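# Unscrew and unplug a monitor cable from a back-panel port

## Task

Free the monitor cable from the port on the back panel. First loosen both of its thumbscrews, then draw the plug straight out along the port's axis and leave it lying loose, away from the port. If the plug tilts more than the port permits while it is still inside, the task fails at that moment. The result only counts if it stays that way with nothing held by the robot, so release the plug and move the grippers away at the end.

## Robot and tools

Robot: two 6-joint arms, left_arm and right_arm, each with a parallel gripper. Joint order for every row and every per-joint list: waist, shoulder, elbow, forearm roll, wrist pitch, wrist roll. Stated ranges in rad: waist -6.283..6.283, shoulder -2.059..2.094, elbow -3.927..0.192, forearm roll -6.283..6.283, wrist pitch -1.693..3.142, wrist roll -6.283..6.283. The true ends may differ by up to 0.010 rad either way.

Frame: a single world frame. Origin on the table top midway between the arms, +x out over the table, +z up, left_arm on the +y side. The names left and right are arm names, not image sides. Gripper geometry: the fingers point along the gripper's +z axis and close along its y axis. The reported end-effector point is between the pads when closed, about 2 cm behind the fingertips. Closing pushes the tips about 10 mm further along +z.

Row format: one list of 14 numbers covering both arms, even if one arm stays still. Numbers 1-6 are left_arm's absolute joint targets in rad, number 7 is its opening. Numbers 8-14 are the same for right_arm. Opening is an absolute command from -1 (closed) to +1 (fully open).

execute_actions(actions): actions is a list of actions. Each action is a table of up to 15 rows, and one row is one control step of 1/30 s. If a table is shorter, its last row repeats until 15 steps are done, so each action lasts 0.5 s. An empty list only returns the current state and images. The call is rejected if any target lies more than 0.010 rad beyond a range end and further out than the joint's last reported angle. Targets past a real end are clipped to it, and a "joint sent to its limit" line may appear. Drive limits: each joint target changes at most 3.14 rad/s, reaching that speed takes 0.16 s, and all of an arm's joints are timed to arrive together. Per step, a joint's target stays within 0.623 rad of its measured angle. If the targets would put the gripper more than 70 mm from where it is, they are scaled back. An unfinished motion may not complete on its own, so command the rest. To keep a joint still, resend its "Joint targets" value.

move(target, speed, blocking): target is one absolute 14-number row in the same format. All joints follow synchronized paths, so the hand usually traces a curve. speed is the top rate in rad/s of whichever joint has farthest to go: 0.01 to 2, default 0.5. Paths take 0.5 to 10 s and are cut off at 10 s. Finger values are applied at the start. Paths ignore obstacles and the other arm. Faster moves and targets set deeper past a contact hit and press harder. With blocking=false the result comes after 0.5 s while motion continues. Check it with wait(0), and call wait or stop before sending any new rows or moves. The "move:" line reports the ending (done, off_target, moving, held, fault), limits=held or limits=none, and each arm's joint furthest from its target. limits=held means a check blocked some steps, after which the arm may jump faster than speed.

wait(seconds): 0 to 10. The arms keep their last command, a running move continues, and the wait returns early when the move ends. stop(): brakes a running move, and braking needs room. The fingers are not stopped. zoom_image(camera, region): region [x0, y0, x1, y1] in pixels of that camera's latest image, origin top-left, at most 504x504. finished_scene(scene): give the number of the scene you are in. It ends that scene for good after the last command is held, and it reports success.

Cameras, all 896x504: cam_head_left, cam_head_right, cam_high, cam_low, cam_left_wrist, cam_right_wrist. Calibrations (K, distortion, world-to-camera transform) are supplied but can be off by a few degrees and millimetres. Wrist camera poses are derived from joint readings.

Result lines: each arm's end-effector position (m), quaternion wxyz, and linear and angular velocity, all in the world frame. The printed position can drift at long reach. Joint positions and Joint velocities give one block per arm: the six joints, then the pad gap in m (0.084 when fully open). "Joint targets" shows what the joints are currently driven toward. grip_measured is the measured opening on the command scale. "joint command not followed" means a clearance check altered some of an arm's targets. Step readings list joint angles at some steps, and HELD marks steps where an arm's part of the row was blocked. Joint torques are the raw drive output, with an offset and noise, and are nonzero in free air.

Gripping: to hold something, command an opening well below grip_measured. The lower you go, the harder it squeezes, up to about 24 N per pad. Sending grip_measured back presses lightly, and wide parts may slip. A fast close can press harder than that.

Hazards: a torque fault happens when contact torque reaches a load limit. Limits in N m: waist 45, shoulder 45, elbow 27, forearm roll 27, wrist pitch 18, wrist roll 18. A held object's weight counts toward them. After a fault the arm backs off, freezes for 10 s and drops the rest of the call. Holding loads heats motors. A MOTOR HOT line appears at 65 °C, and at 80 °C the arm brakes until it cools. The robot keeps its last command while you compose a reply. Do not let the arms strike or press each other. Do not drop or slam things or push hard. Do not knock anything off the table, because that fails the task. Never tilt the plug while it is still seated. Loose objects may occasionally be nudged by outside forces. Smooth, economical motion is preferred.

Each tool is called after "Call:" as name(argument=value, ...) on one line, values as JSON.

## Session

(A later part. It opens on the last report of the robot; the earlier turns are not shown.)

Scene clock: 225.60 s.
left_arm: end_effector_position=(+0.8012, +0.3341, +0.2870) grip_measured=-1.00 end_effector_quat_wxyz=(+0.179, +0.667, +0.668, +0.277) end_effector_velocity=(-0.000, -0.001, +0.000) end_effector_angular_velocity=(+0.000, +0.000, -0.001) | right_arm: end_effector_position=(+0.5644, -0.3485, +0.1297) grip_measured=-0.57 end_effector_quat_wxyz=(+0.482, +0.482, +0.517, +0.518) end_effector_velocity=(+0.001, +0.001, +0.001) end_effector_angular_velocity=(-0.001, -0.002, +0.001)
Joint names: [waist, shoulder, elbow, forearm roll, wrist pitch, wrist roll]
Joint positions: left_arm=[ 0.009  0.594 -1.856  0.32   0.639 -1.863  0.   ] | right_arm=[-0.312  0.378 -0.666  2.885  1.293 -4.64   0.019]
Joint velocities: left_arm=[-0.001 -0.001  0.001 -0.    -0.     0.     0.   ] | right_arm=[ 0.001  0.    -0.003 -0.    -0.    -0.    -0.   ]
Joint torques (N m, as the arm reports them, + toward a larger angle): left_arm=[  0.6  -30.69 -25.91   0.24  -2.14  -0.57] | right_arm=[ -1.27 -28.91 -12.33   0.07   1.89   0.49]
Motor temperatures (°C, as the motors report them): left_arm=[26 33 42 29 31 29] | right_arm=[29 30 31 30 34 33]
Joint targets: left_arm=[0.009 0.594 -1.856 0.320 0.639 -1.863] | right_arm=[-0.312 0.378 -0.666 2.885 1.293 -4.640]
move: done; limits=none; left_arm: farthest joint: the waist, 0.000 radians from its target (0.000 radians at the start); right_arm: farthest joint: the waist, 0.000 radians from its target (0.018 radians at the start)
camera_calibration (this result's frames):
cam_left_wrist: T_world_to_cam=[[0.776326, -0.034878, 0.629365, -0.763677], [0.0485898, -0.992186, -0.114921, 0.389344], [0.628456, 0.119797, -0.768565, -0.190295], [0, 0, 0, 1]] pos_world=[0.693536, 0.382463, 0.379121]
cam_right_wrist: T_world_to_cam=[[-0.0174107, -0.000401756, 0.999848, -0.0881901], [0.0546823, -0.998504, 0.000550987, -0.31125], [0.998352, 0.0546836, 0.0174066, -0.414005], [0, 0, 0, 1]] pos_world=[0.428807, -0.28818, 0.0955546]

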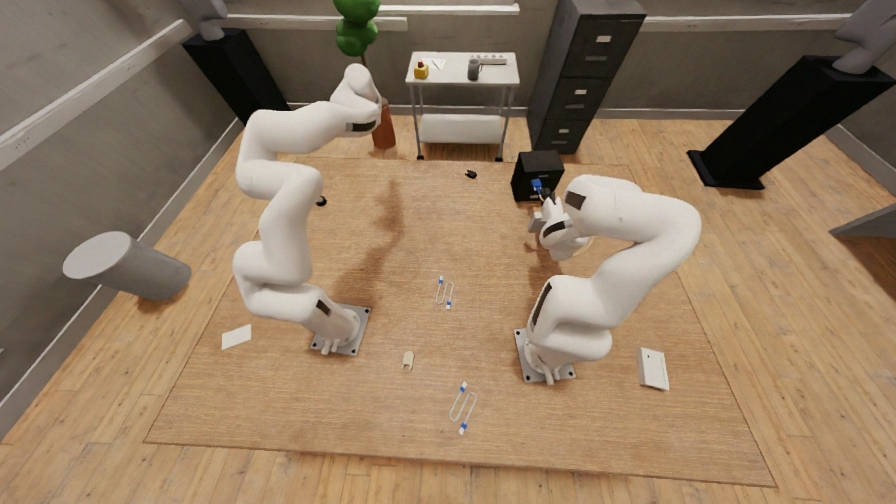

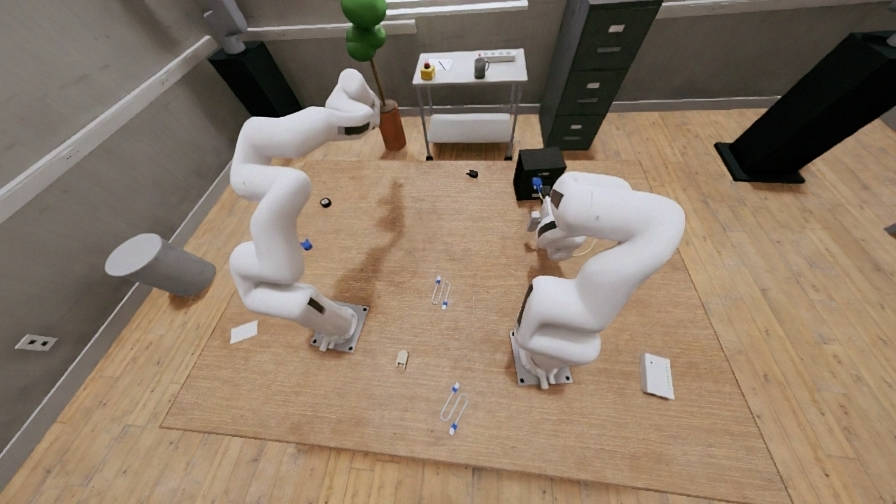

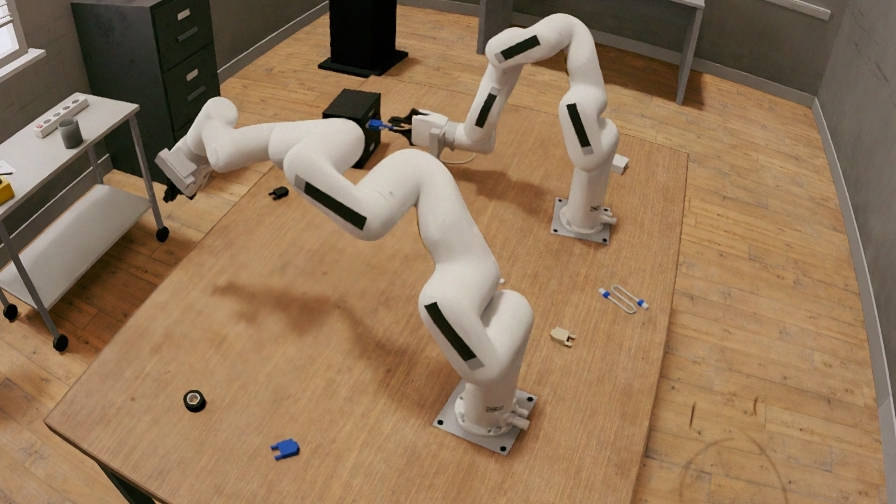

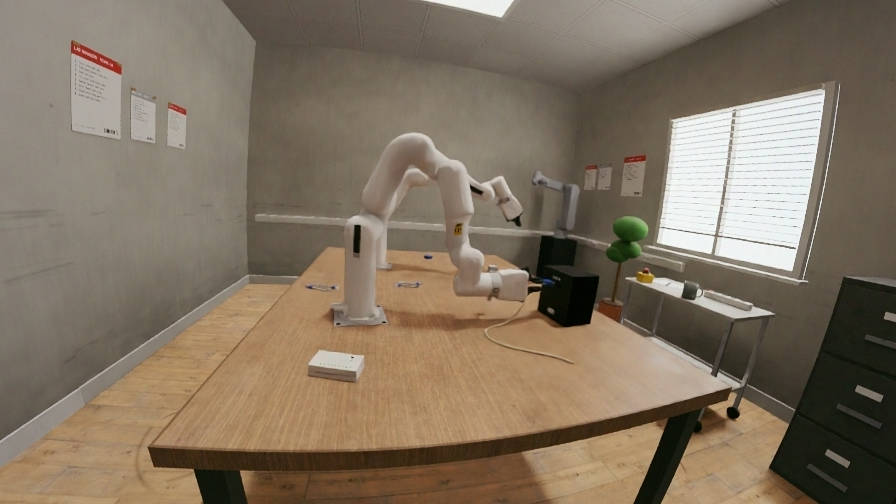

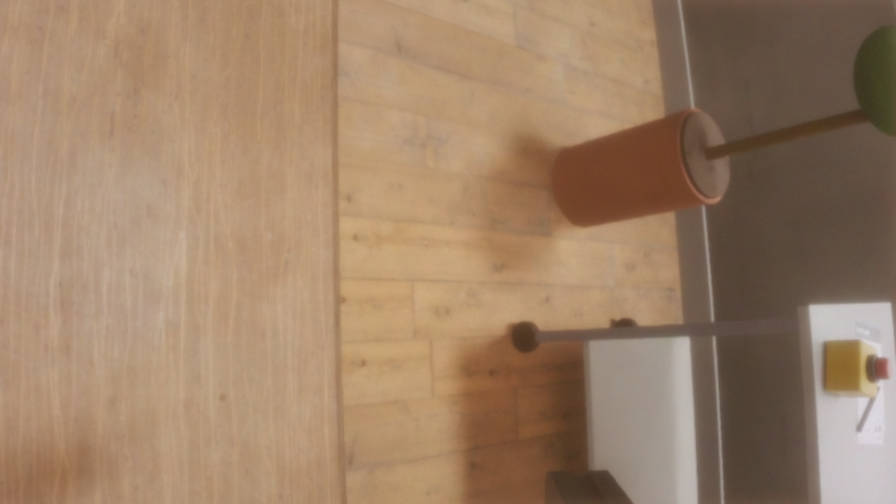

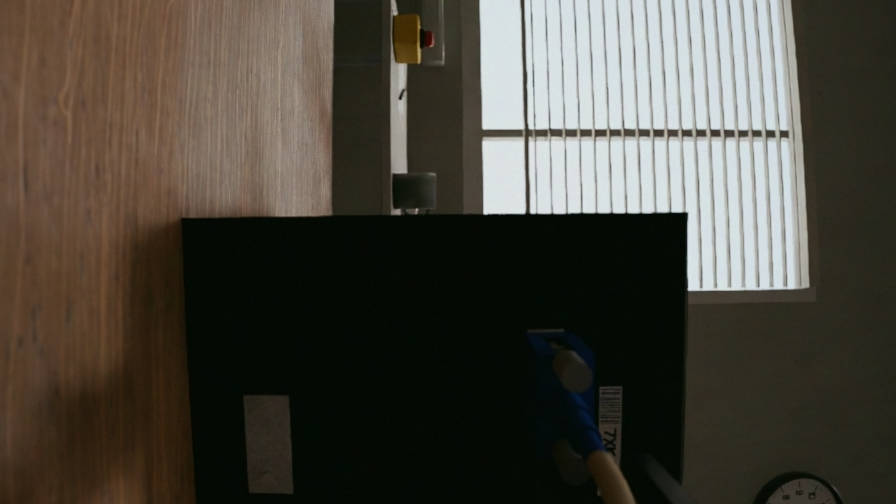

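Call:
move(target=[0.009,0.594,-1.856,0.32,0.639,-1.863,-1,-0.33,0.325,-0.565,2.88,1.34,-4.65,1], speed=0.3)

Call:
move(target=[0.009,0.594,-1.856,0.32,0.639,-1.863,-1,-0.165,0.31,-0.535,3.02,1.347,-4.68,1], speed=0.3)

Call:
move(target=[0.009,0.594,-1.856,0.32,0.639,-1.863,-1,-0.165,0.09,-0.49,3.02,1.17,-4.68,-1])

Call:
move(target=[0.009,0.594,-1.856,0.32,0.639,-1.863,-1,-0.5,0.11,-0.52,2.88,1.17,-4.65,-1])

Call:
move(target=[0.009,0.594,-1.856,0.32,0.639,-1.863,-1,-0.5,0.325,-0.565,2.88,1.34,-4.65,-1], speed=0.3)

Call:
move(target=[0.009,0.594,-1.856,0.32,0.639,-1.863,-1,-0.33,0.325,-0.565,2.88,1.34,-4.65,-1], speed=0.2)

Call:
zoom_image(camera="cam_low", region=[460,240,600,340])

Call:
zoom_image(camera="cam_high", region=[340,80,500,180])

Scene clock: 249.20 s.
left_arm: end_effector_position=(+0.8012, +0.3341, +0.2870) grip_measured=-1.00 end_effector_quat_wxyz=(+0.179, +0.667, +0.668, +0.277) end_effector_velocity=(+0.000, +0.000, -0.000) end_effector_angular_velocity=(-0.000, -0.000, +0.001) | right_arm: end_effector_position=(+0.5361, -0.3506, +0.1298) grip_measured=+1.00 end_effector_quat_wxyz=(+0.485, +0.484, +0.514, +0.516) end_effector_velocity=(-0.001, -0.000, -0.001) end_effector_angular_velocity=(-0.000, +0.002, -0.001)
Joint names: [waist, shoulder, elbow, forearm roll, wrist pitch, wrist roll]
Joint positions: left_arm=[ 0.009  0.594 -1.856  0.32   0.639 -1.863  0.   ] | right_arm=[-0.33   0.325 -0.565  2.88   1.34  -4.65   0.084]
Joint velocities: left_arm=[ 0.001  0.     0.    -0.    -0.     0.     0.   ] | right_arm=[-0.    -0.001  0.003  0.001  0.001 -0.001  0.   ]
Joint torques (N m, as the arm reports them, + toward a larger angle): left_arm=[  1.05 -30.42 -26.13   0.33  -2.13  -0.82] | right_arm=[ -2.04 -25.47 -10.59   0.28   1.39   0.22]
Motor temperatures (°C, as the motors report them): left_arm=[26 33 42 29 31 29] | right_arm=[29 30 31 30 34 33]
Joint targets: left_arm=[0.009 0.594 -1.856 0.320 0.639 -1.863] | right_arm=[-0.330 0.325 -0.565 2.880 1.340 -4.650]
move: done; limits=none; left_arm: farthest joint: the waist, 0.000 radians from its target (0.000 radians at the start); right_arm: farthest joint: the waist, 0.000 radians from its target (0.018 radians at the start)
camera_calibration (this result's frames):
cam_left_wrist: T_world_to_cam=[[0.776327, -0.0348779, 0.629365, -0.763677], [0.0485899, -0.992186, -0.114921, 0.389344], [0.628455, 0.119797, -0.768565, -0.190295], [0, 0, 0, 1]] pos_world=[0.693536, 0.382463, 0.379121]
cam_right_wrist: T_world_to_cam=[[-0.0178494, -0.000807354, 0.99984, -0.0886694], [0.0448115, -0.998995, -0.0000066866, -0.306559], [0.998836, 0.0448042, 0.0178676, -0.389427], [0, 0, 0, 1]] pos_world=[0.401128, -0.288875, 0.0956113]

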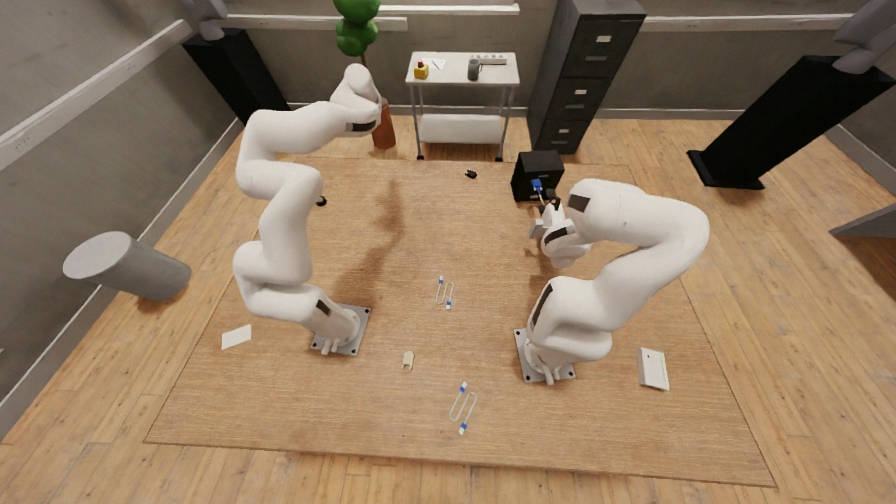

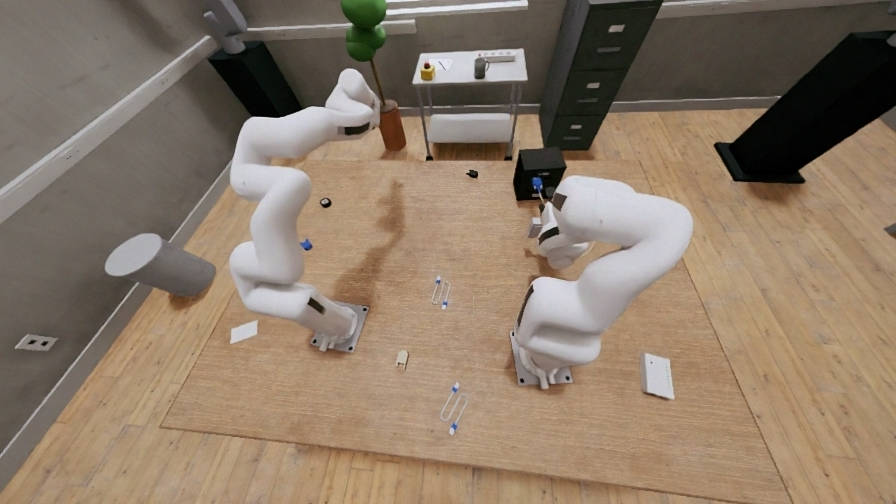

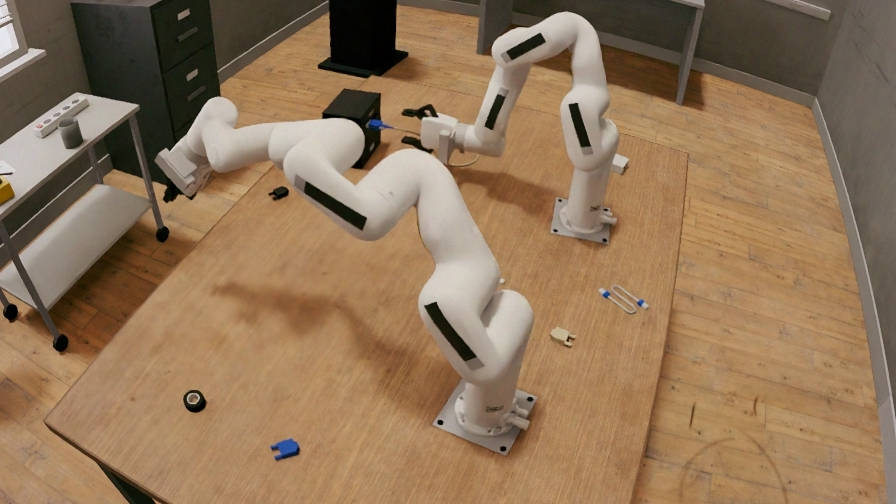

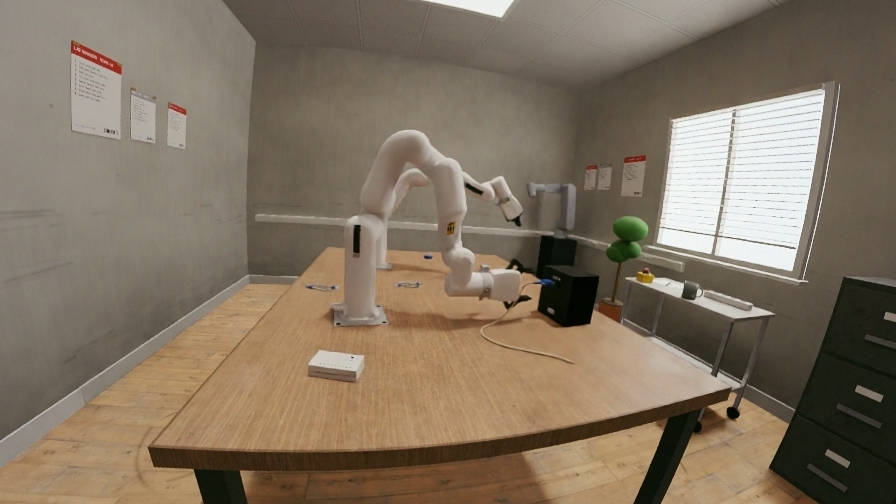

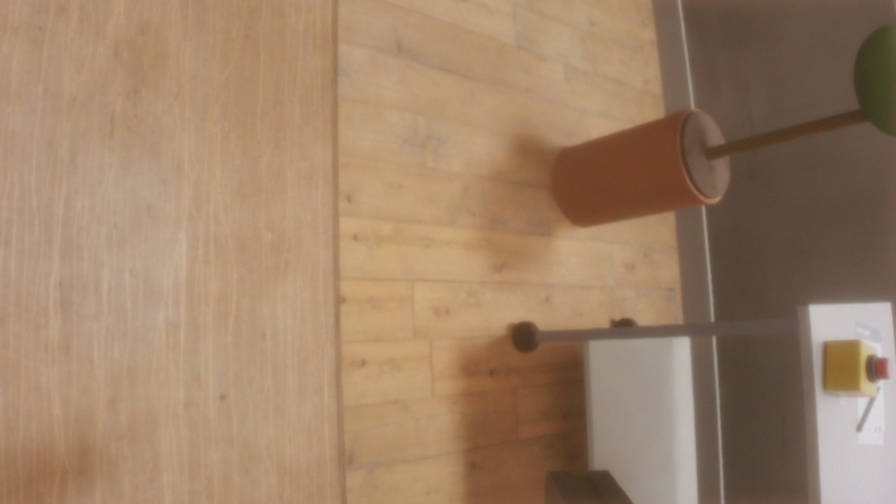

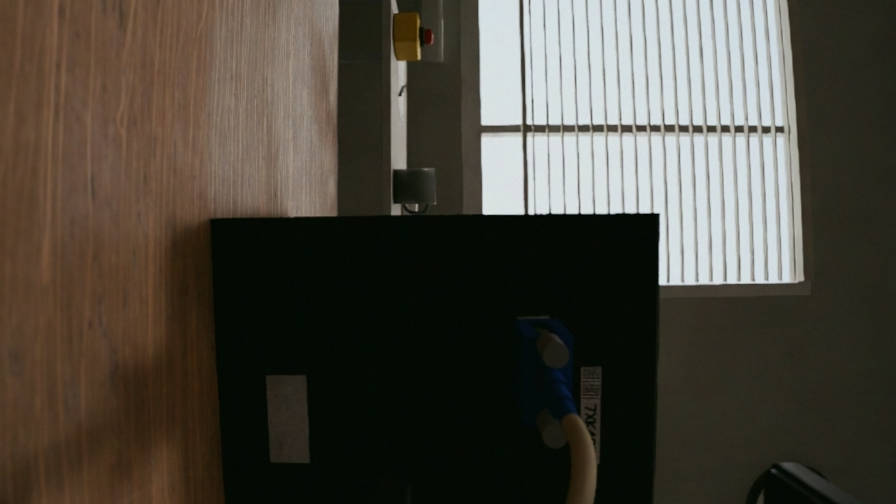

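Scene clock: 250.27 s.
left_arm: end_effector_position=(+0.8012, +0.3341, +0.2870) grip_measured=-1.00 end_effector_quat_wxyz=(+0.179, +0.667, +0.668, +0.277) end_effector_velocity=(+0.000, -0.000, +0.000) end_effector_angular_velocity=(-0.001, -0.001, +0.000) | right_arm: end_effector_position=(+0.5321, -0.2918, +0.1290) grip_measured=+1.00 end_effector_quat_wxyz=(+0.476, +0.479, +0.521, +0.523) end_effector_velocity=(-0.000, +0.001, -0.001) end_effector_angular_velocity=(-0.000, +0.002, +0.002)
Joint names: [waist, shoulder, elbow, forearm roll, wrist pitch, wrist roll]
Joint positions: left_arm=[ 0.009  0.594 -1.856  0.32   0.639 -1.863  0.   ] | right_arm=[-0.165  0.31  -0.535  3.02   1.347 -4.68   0.084]
Joint velocities: left_arm=[ 0.     0.    -0.    -0.    -0.001 -0.     0.   ] | right_arm=[ 0.003  0.001  0.001  0.001 -0.001 -0.     0.   ]
Joint torques (N m, as the arm reports them, + toward a larger angle): left_arm=[  0.94 -29.96 -26.24   0.58  -1.9   -0.93] | right_arm=[ -1.78 -25.41 -10.45   0.01   1.76   0.52]
Motor temperatures (°C, as the motors report them): left_arm=[26 33 42 29 31 29] | right_arm=[29 30 31 30 34 33]
Joint targets: left_arm=[0.009 0.594 -1.856 0.320 0.639 -1.863] | right_arm=[-0.165 0.310 -0.535 3.020 1.347 -4.680]
move: done; limits=none; left_arm: farthest joint: the waist, 0.000 radians from its target (0.000 radians at the start); right_arm: farthest joint: the waist, 0.000 radians from its target (0.165 radians at the start)
camera_calibration (this result's frames):
cam_left_wrist: T_world_to_cam=[[0.776326, -0.0348775, 0.629365, -0.763677], [0.0485901, -0.992186, -0.11492, 0.389344], [0.628455, 0.119797, -0.768565, -0.190295], [0, 0, 0, 1]] pos_world=[0.693536, 0.382463, 0.379121]
cam_right_wrist: T_world_to_cam=[[-0.0155655, -0.0056041, 0.999863, -0.0904957], [0.0734647, -0.997288, -0.00444599, -0.261853], [0.997176, 0.0733855, 0.015935, -0.378601], [0, 0, 0, 1]] pos_world=[0.395361, -0.233866, 0.0953521]

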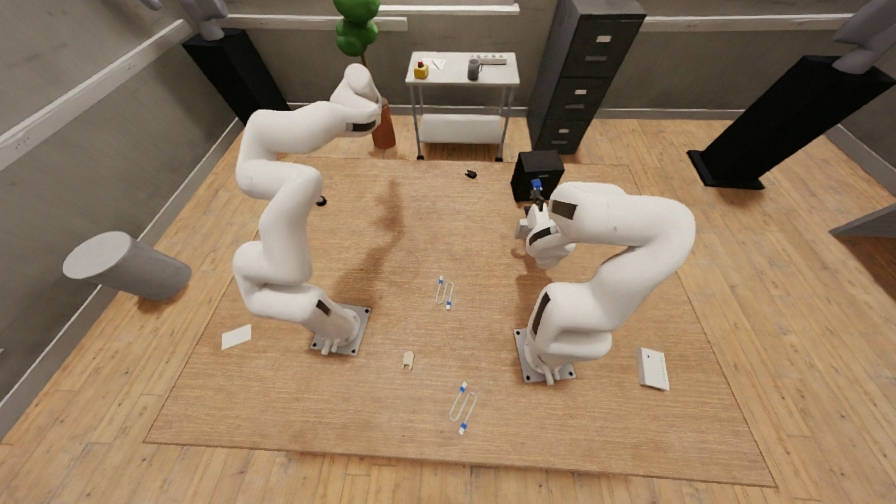

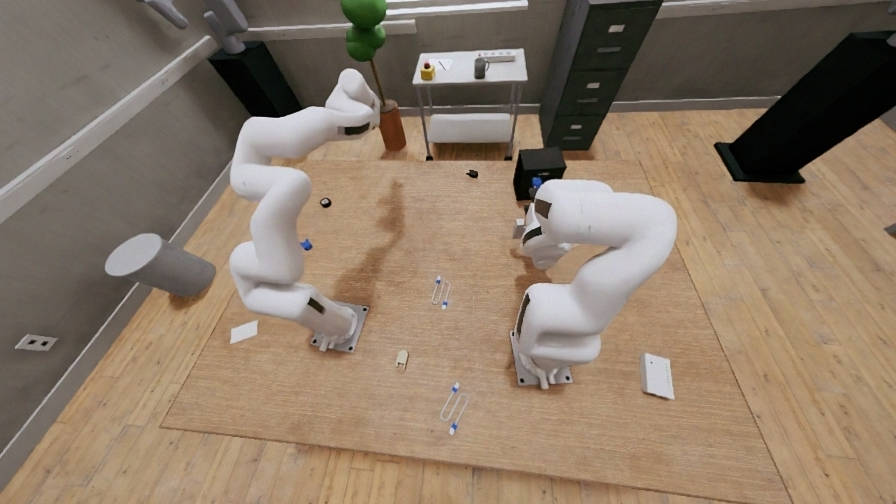

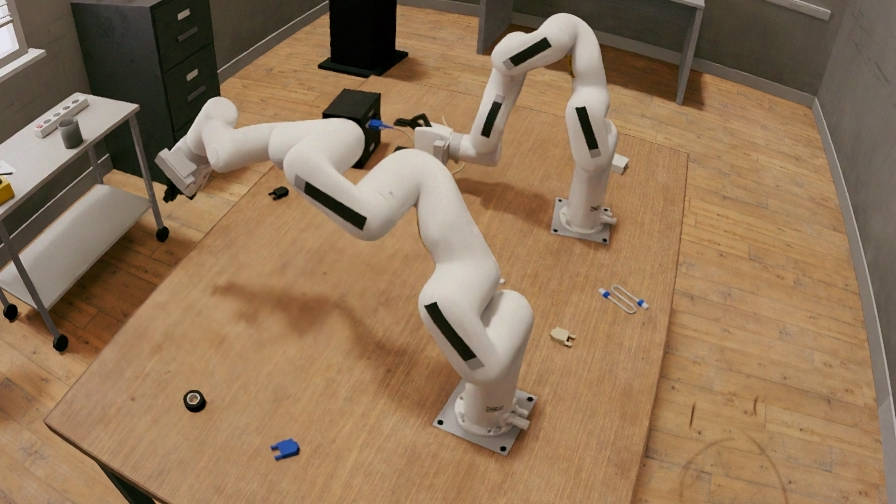

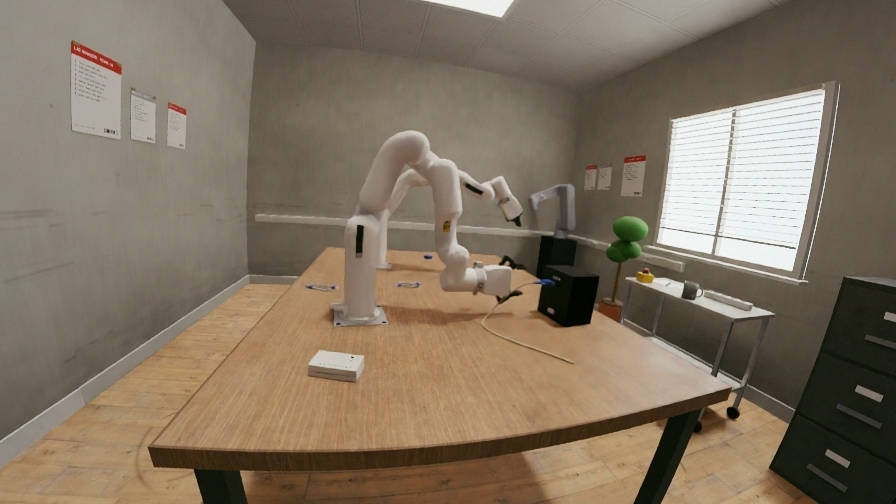

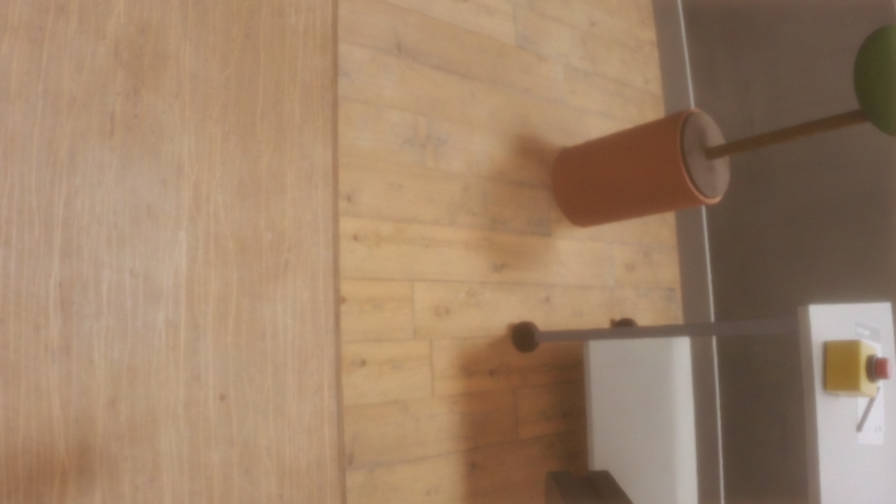

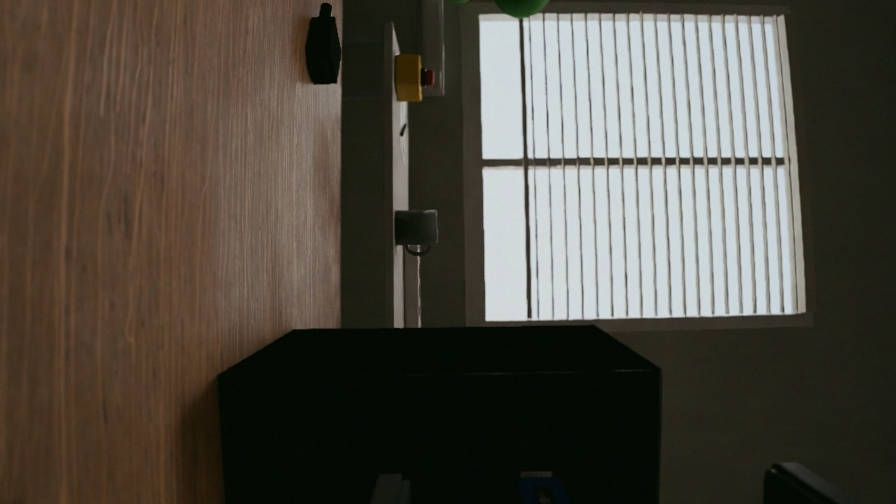

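Scene clock: 251.30 s.
left_arm: end_effector_position=(+0.8012, +0.3341, +0.2870) grip_measured=-1.00 end_effector_quat_wxyz=(+0.179, +0.667, +0.668, +0.277) end_effector_velocity=(-0.000, -0.000, -0.000) end_effector_angular_velocity=(-0.000, -0.000, -0.000) | right_arm: end_effector_position=(+0.5260, -0.2947, +0.1832) grip_measured=-1.00 end_effector_quat_wxyz=(+0.482, +0.476, +0.525, +0.516) end_effector_velocity=(+0.000, +0.000, +0.001) end_effector_angular_velocity=(-0.001, -0.002, +0.000)
Joint names: [waist, shoulder, elbow, forearm roll, wrist pitch, wrist roll]
Joint positions: left_arm=[ 0.009  0.594 -1.856  0.32   0.639 -1.863  0.   ] | right_arm=[-0.165  0.091 -0.49   3.02   1.17  -4.68   0.   ]
Joint velocities: left_arm=[-0.    -0.     0.001  0.    -0.001 -0.     0.   ] | right_arm=[ 0.    -0.003 -0.     0.    -0.001 -0.001  0.   ]
Joint torques (N m, as the arm reports them, + toward a larger angle): left_arm=[  0.19 -30.68 -26.02  -0.22  -2.25  -0.57] | right_arm=[ -2.02 -22.21 -12.76   0.03   1.46   0.35]
Motor temperatures (°C, as the motors report them): left_arm=[26 33 42 29 31 29] | right_arm=[29 30 31 30 34 33]
Joint targets: left_arm=[0.009 0.594 -1.856 0.320 0.639 -1.863] | right_arm=[-0.165 0.090 -0.490 3.020 1.170 -4.680]
move: done; limits=none; left_arm: farthest joint: the waist, 0.000 radians from its target (0.000 radians at the start); right_arm: farthest joint: the shoulder, 0.001 radians from its target (0.220 radians at the start)
camera_calibration (this result's frames):
cam_left_wrist: T_world_to_cam=[[0.776327, -0.0348779, 0.629365, -0.763677], [0.0485899, -0.992186, -0.114921, 0.389344], [0.628455, 0.119797, -0.768565, -0.190295], [0, 0, 0, 1]] pos_world=[0.693536, 0.382463, 0.379121]
cam_right_wrist: T_world_to_cam=[[-0.0138144, 0.0148257, 0.999795, -0.139728], [0.0671927, -0.997616, 0.0157218, -0.264469], [0.997644, 0.0673961, 0.0127853, -0.374585], [0, 0, 0, 1]] pos_world=[0.389543, -0.236522, 0.148646]

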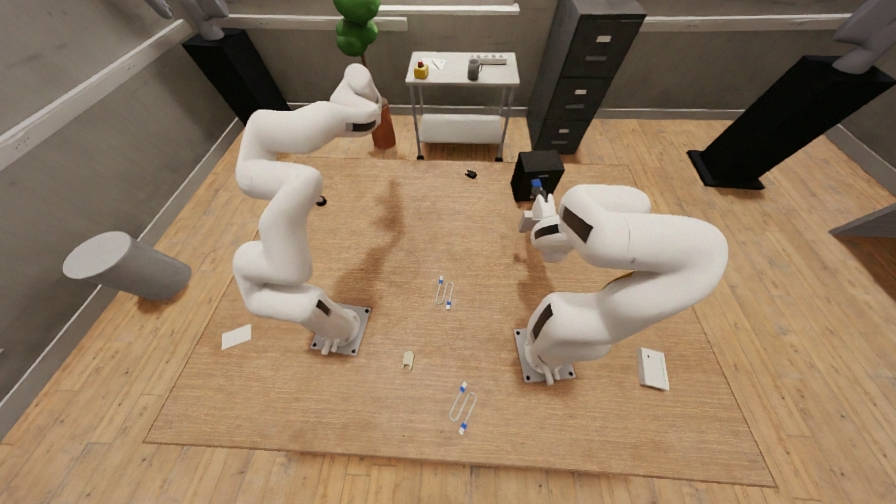

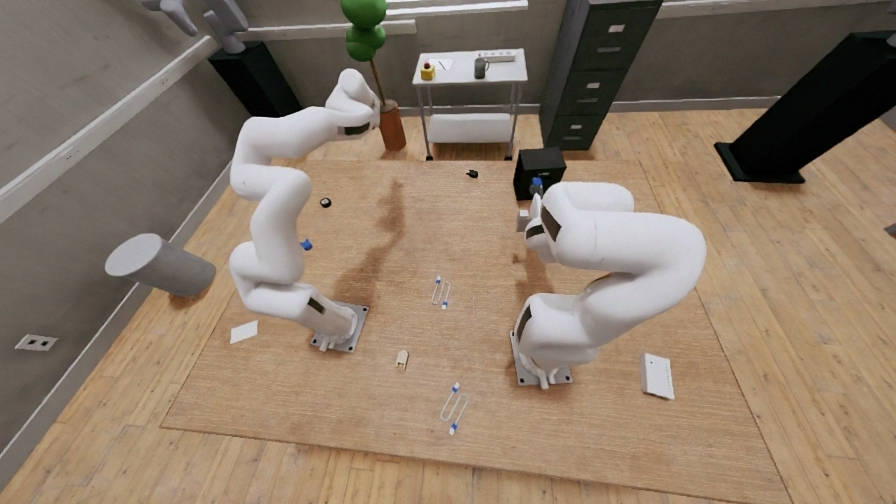

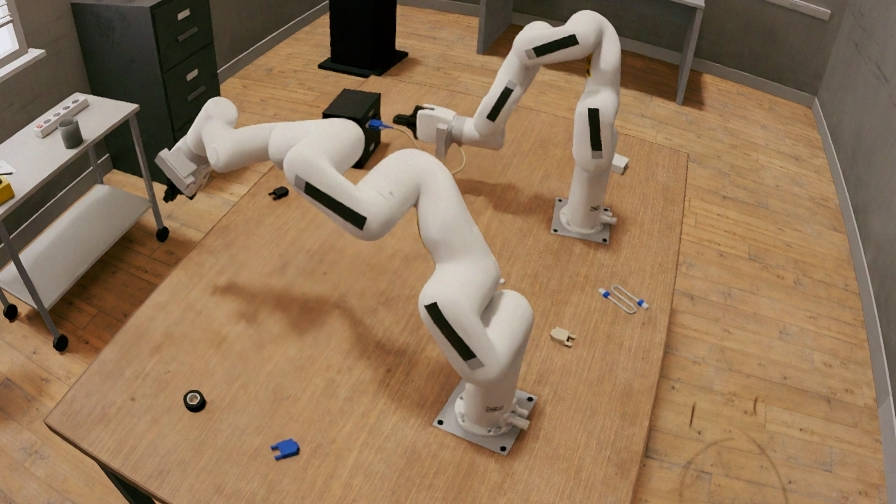

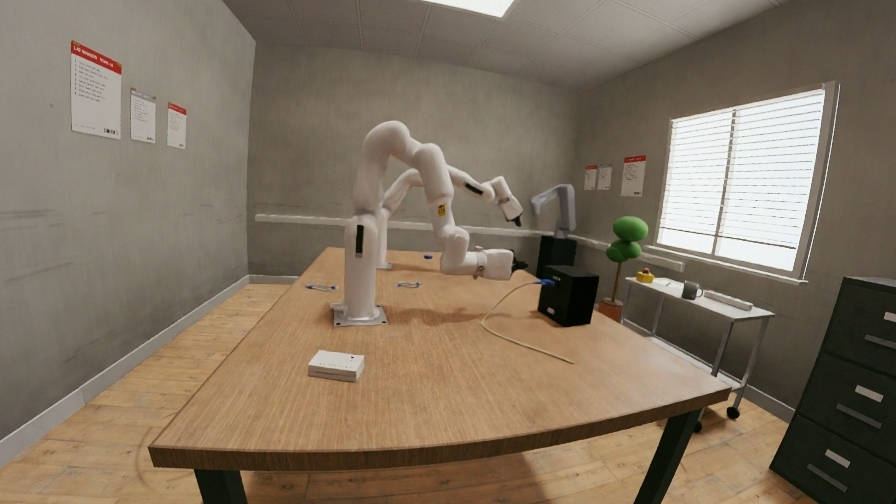

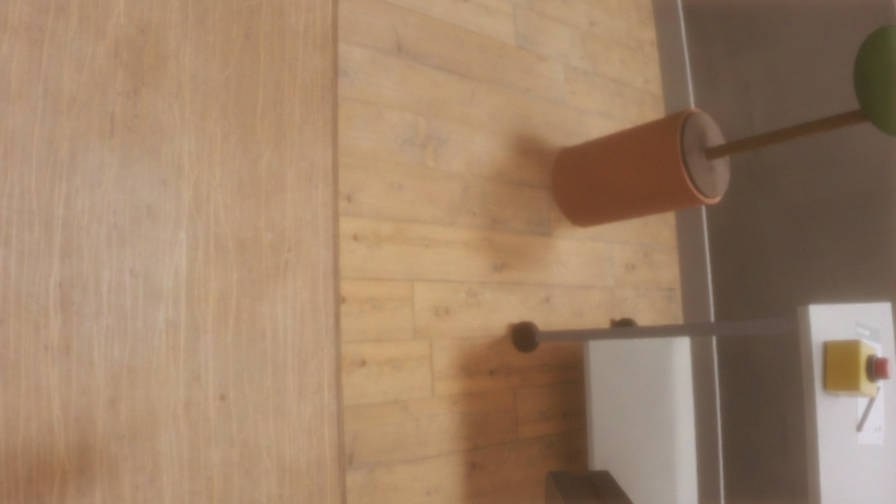

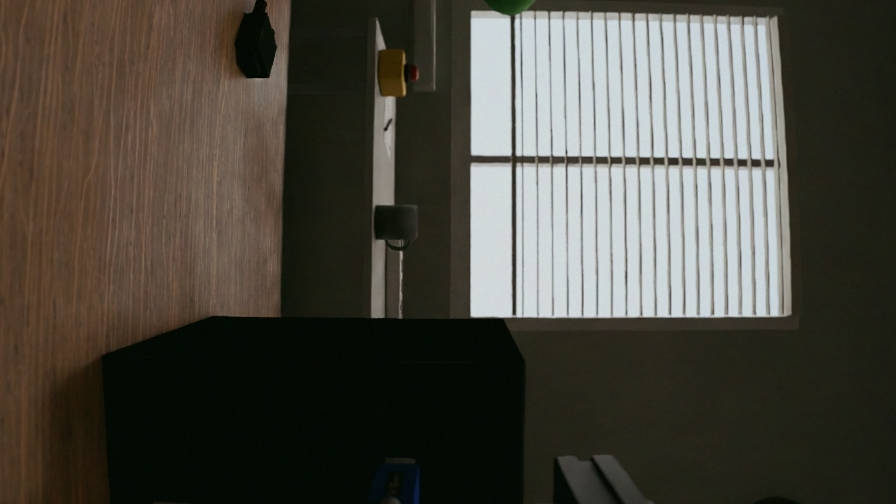

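Scene clock: 252.57 s.
left_arm: end_effector_position=(+0.8012, +0.3341, +0.2870) grip_measured=-1.00 end_effector_quat_wxyz=(+0.179, +0.667, +0.668, +0.277) end_effector_velocity=(+0.000, -0.000, +0.000) end_effector_angular_velocity=(-0.001, -0.001, +0.000) | right_arm: end_effector_position=(+0.5132, -0.4461, +0.1843) grip_measured=-1.00 end_effector_quat_wxyz=(+0.538, +0.521, +0.480, +0.457) end_effector_velocity=(-0.000, -0.002, -0.000) end_effector_angular_velocity=(-0.002, +0.000, -0.002)
Joint names: [waist, shoulder, elbow, forearm roll, wrist pitch, wrist roll]
Joint positions: left_arm=[ 0.009  0.594 -1.856  0.32   0.639 -1.863  0.   ] | right_arm=[-0.499  0.11  -0.52   2.88   1.17  -4.65   0.   ]
Joint velocities: left_arm=[-0.    -0.    -0.001 -0.     0.    -0.     0.   ] | right_arm=[-0.003  0.001 -0.    -0.001  0.    -0.002  0.   ]
Joint torques (N m, as the arm reports them, + toward a larger angle): left_arm=[  0.64 -30.89 -26.07   0.61  -1.99  -0.56] | right_arm=[ -2.12 -22.93 -12.9   -0.18   1.42   0.58]
Motor temperatures (°C, as the motors report them): left_arm=[26 33 42 29 31 29] | right_arm=[29 30 31 30 34 33]
Joint targets: left_arm=[0.009 0.594 -1.856 0.320 0.639 -1.863] | right_arm=[-0.500 0.110 -0.520 2.880 1.170 -4.650]
move: done; limits=none; left_arm: farthest joint: the waist, 0.000 radians from its target (0.000 radians at the start); right_arm: farthest joint: the waist, 0.001 radians from its target (0.335 radians at the start)
camera_calibration (this result's frames):
cam_left_wrist: T_world_to_cam=[[0.776327, -0.0348776, 0.629365, -0.763677], [0.0485901, -0.992186, -0.11492, 0.389344], [0.628455, 0.119797, -0.768565, -0.190295], [0, 0, 0, 1]] pos_world=[0.693536, 0.382463, 0.379121]
cam_right_wrist: T_world_to_cam=[[-0.00786804, 0.0432544, 0.999033, -0.128931], [-0.138121, -0.989535, 0.0417554, -0.310519], [0.990384, -0.137659, 0.01376, -0.439624], [0, 0, 0, 1]] pos_world=[0.391493, -0.362211, 0.147822]

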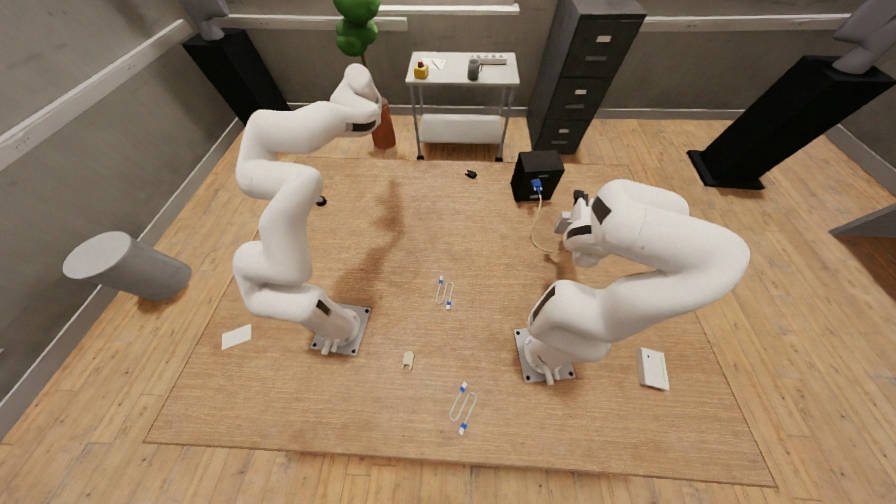

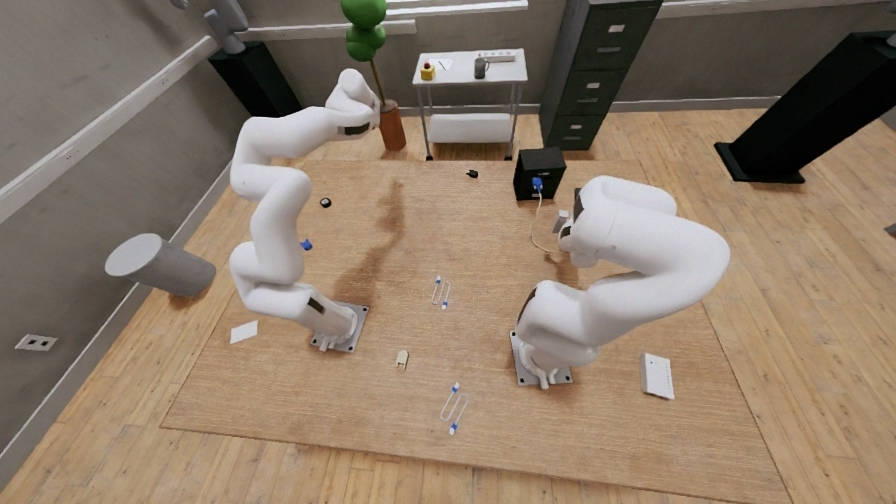

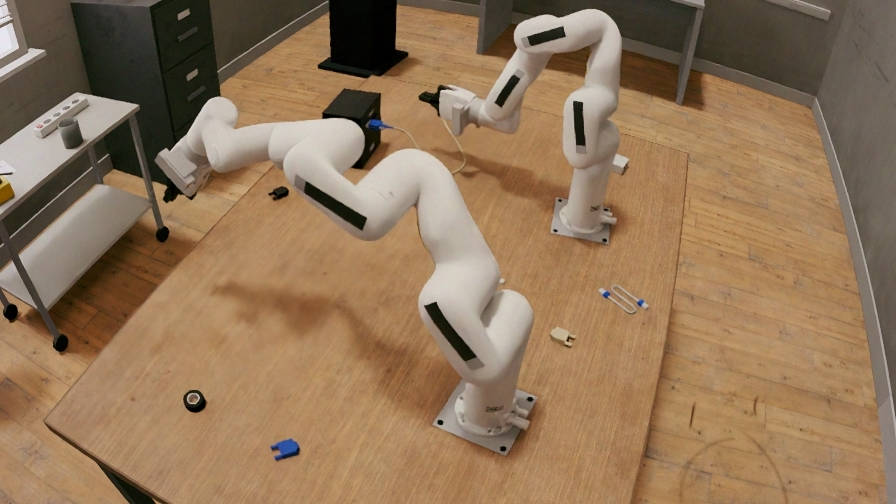

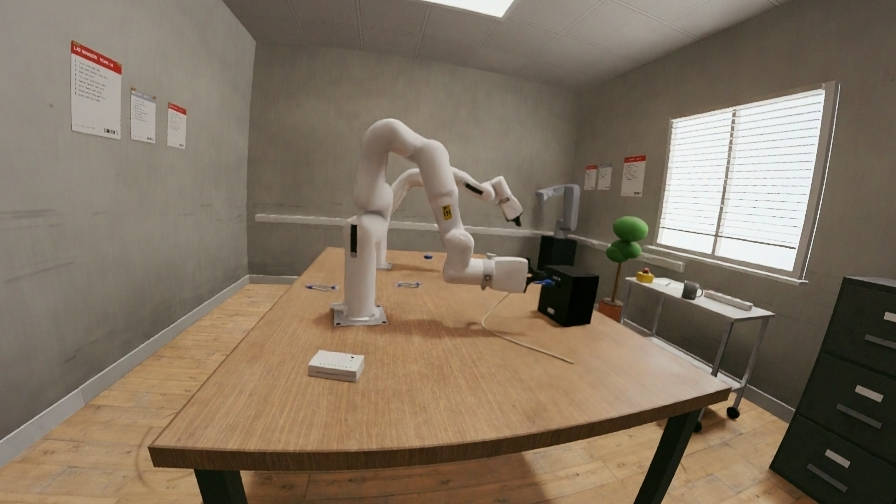

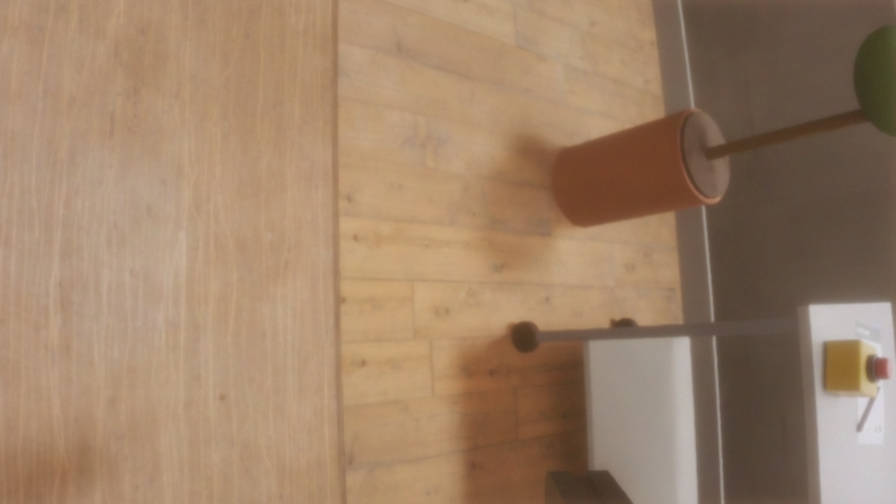

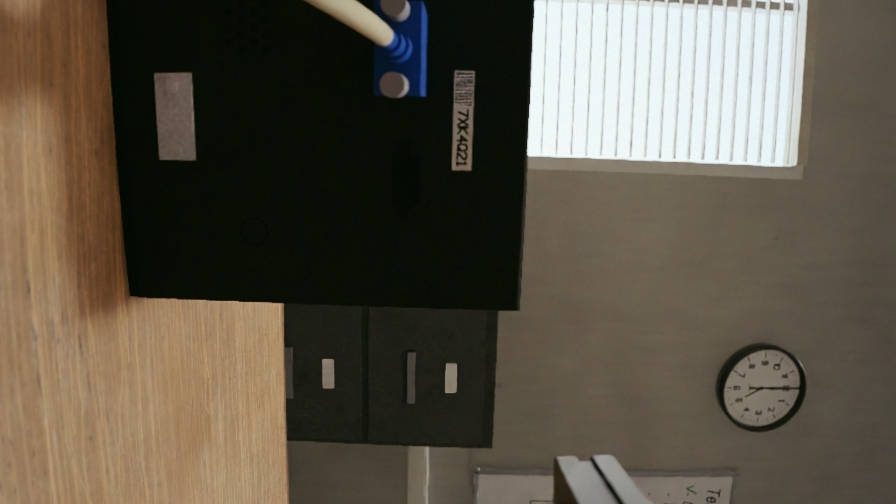

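Scene clock: 253.77 s.
left_arm: end_effector_position=(+0.8012, +0.3341, +0.2870) grip_measured=-1.00 end_effector_quat_wxyz=(+0.179, +0.667, +0.668, +0.277) end_effector_velocity=(+0.000, +0.001, +0.000) end_effector_angular_velocity=(-0.001, -0.001, +0.001) | right_arm: end_effector_position=(+0.5203, -0.4420, +0.1300) grip_measured=-1.00 end_effector_quat_wxyz=(+0.527, +0.526, +0.471, +0.473) end_effector_velocity=(-0.000, +0.000, -0.002) end_effector_angular_velocity=(-0.000, +0.003, +0.000)
Joint names: [waist, shoulder, elbow, forearm roll, wrist pitch, wrist roll]
Joint positions: left_arm=[ 0.009  0.594 -1.856  0.32   0.639 -1.863  0.   ] | right_arm=[-0.5    0.324 -0.565  2.88   1.34  -4.65   0.   ]
Joint velocities: left_arm=[ 0.001 -0.    -0.    -0.001 -0.    -0.     0.   ] | right_arm=[-0.     0.004  0.    -0.     0.001 -0.001  0.   ]
Joint torques (N m, as the arm reports them, + toward a larger angle): left_arm=[  0.85 -30.21 -25.61   0.68  -1.82  -0.28] | right_arm=[ -1.96 -25.75 -10.44  -0.25   1.71   0.36]
Motor temperatures (°C, as the motors report them): left_arm=[26 33 42 29 31 29] | right_arm=[29 30 31 30 34 33]
Joint targets: left_arm=[0.009 0.594 -1.856 0.320 0.639 -1.863] | right_arm=[-0.500 0.325 -0.565 2.880 1.340 -4.650]
move: done; limits=none; left_arm: farthest joint: the waist, 0.000 radians from its target (0.000 radians at the start); right_arm: farthest joint: the shoulder, 0.001 radians from its target (0.215 radians at the start)
camera_calibration (this result's frames):
cam_left_wrist: T_world_to_cam=[[0.776327, -0.0348779, 0.629365, -0.763677], [0.0485899, -0.992186, -0.114921, 0.389344], [0.628455, 0.119797, -0.768565, -0.190295], [0, 0, 0, 1]] pos_world=[0.693536, 0.382463, 0.379121]
cam_right_wrist: T_world_to_cam=[[-0.0179627, 0.00237092, 0.999836, -0.0877911], [-0.124909, -0.992168, 0.000108681, -0.305872], [0.992006, -0.124886, 0.0181181, -0.44105], [0, 0, 0, 1]] pos_world=[0.397741, -0.35835, 0.0958009]

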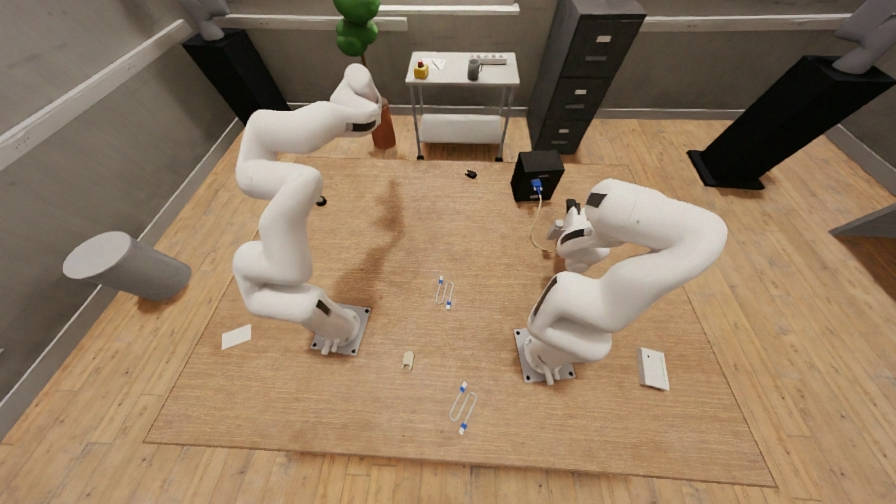

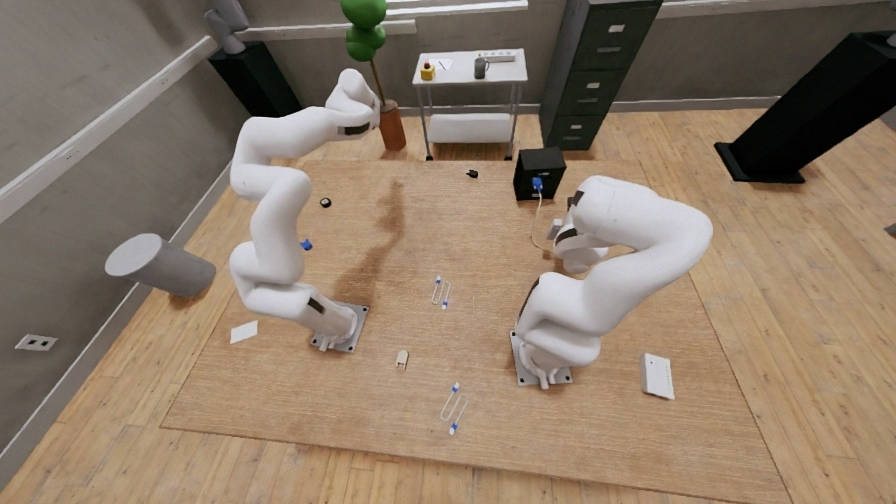

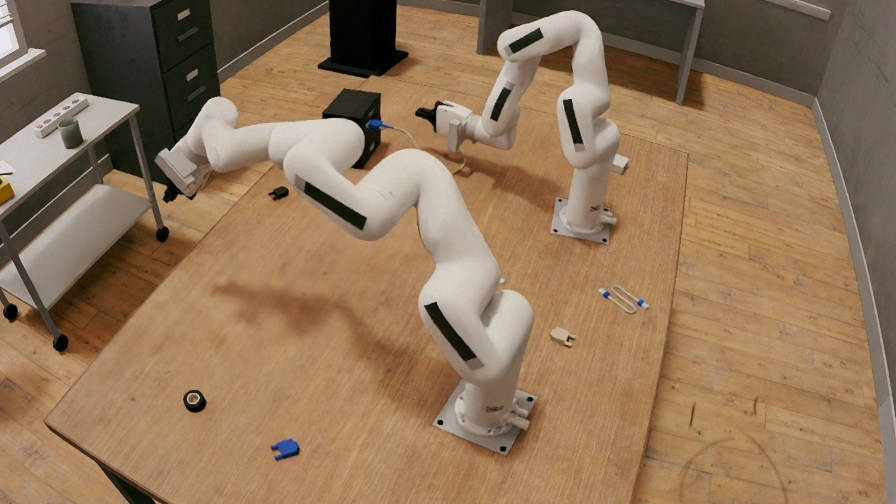

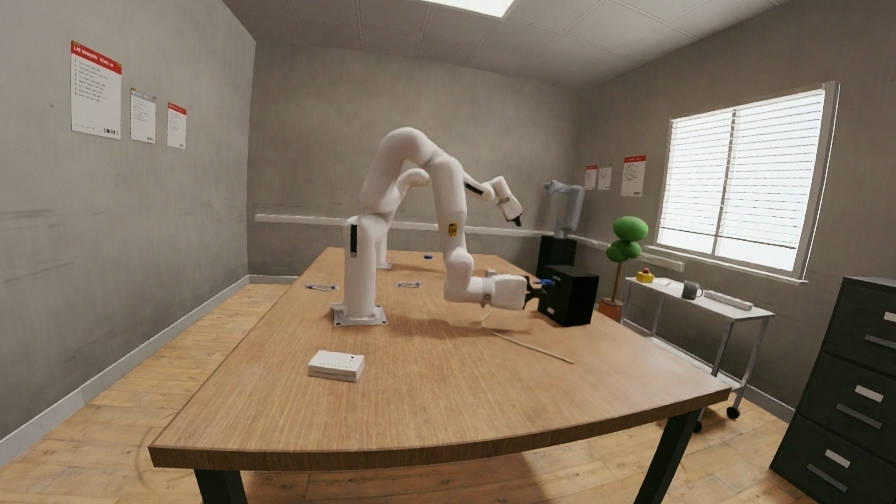

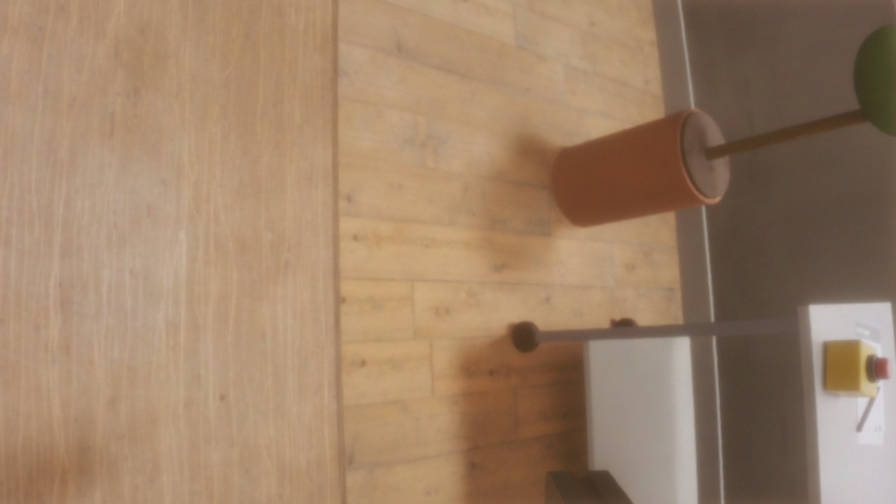

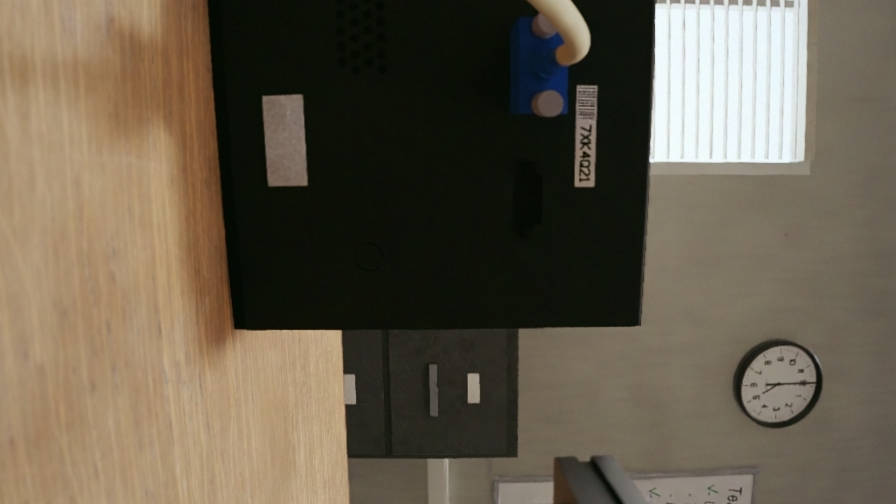

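Scene clock: 255.03 s.
left_arm: end_effector_position=(+0.8012, +0.3341, +0.2870) grip_measured=-1.00 end_effector_quat_wxyz=(+0.179, +0.667, +0.668, +0.277) end_effector_velocity=(+0.000, -0.001, +0.001) end_effector_angular_velocity=(-0.000, -0.002, -0.001) | right_arm: end_effector_position=(+0.5359, -0.3509, +0.1297) grip_measured=-1.00 end_effector_quat_wxyz=(+0.485, +0.485, +0.514, +0.515) end_effector_velocity=(+0.000, +0.002, +0.000) end_effector_angular_velocity=(-0.001, -0.001, +0.004)
Joint names: [waist, shoulder, elbow, forearm roll, wrist pitch, wrist roll]
Joint positions: left_arm=[ 0.009  0.594 -1.856  0.32   0.639 -1.863  0.   ] | right_arm=[-0.331  0.325 -0.565  2.88   1.34  -4.65   0.   ]
Joint velocities: left_arm=[-0.001 -0.001 -0.001  0.    -0.    -0.     0.   ] | right_arm=[ 0.004  0.001  0.    -0.     0.002 -0.001  0.   ]
Joint torques (N m, as the arm reports them, + toward a larger angle): left_arm=[  0.46 -30.01 -25.85   0.46  -1.85  -0.82] | right_arm=[ -1.63 -25.82 -10.44  -0.11   1.44   0.67]
Motor temperatures (°C, as the motors report them): left_arm=[26 33 42 29 31 29] | right_arm=[29 30 31 30 34 33]
Joint targets: left_arm=[0.009 0.594 -1.856 0.320 0.639 -1.863] | right_arm=[-0.330 0.325 -0.565 2.880 1.340 -4.650]
move: done; limits=none; left_arm: farthest joint: the waist, 0.000 radians from its target (0.000 radians at the start); right_arm: farthest joint: the waist, 0.001 radians from its target (0.170 radians at the start)
camera_calibration (this result's frames):
cam_left_wrist: T_world_to_cam=[[0.776326, -0.0348778, 0.629365, -0.763677], [0.04859, -0.992186, -0.11492, 0.389344], [0.628455, 0.119797, -0.768565, -0.190295], [0, 0, 0, 1]] pos_world=[0.693536, 0.382463, 0.379121]
cam_right_wrist: T_world_to_cam=[[-0.0176835, -0.000825279, 0.999843, -0.0887136], [0.0441955, -0.999023, -0.0000429494, -0.306534], [0.998866, 0.0441878, 0.0177027, -0.389473], [0, 0, 0, 1]] pos_world=[0.40101, -0.289098, 0.0955813]

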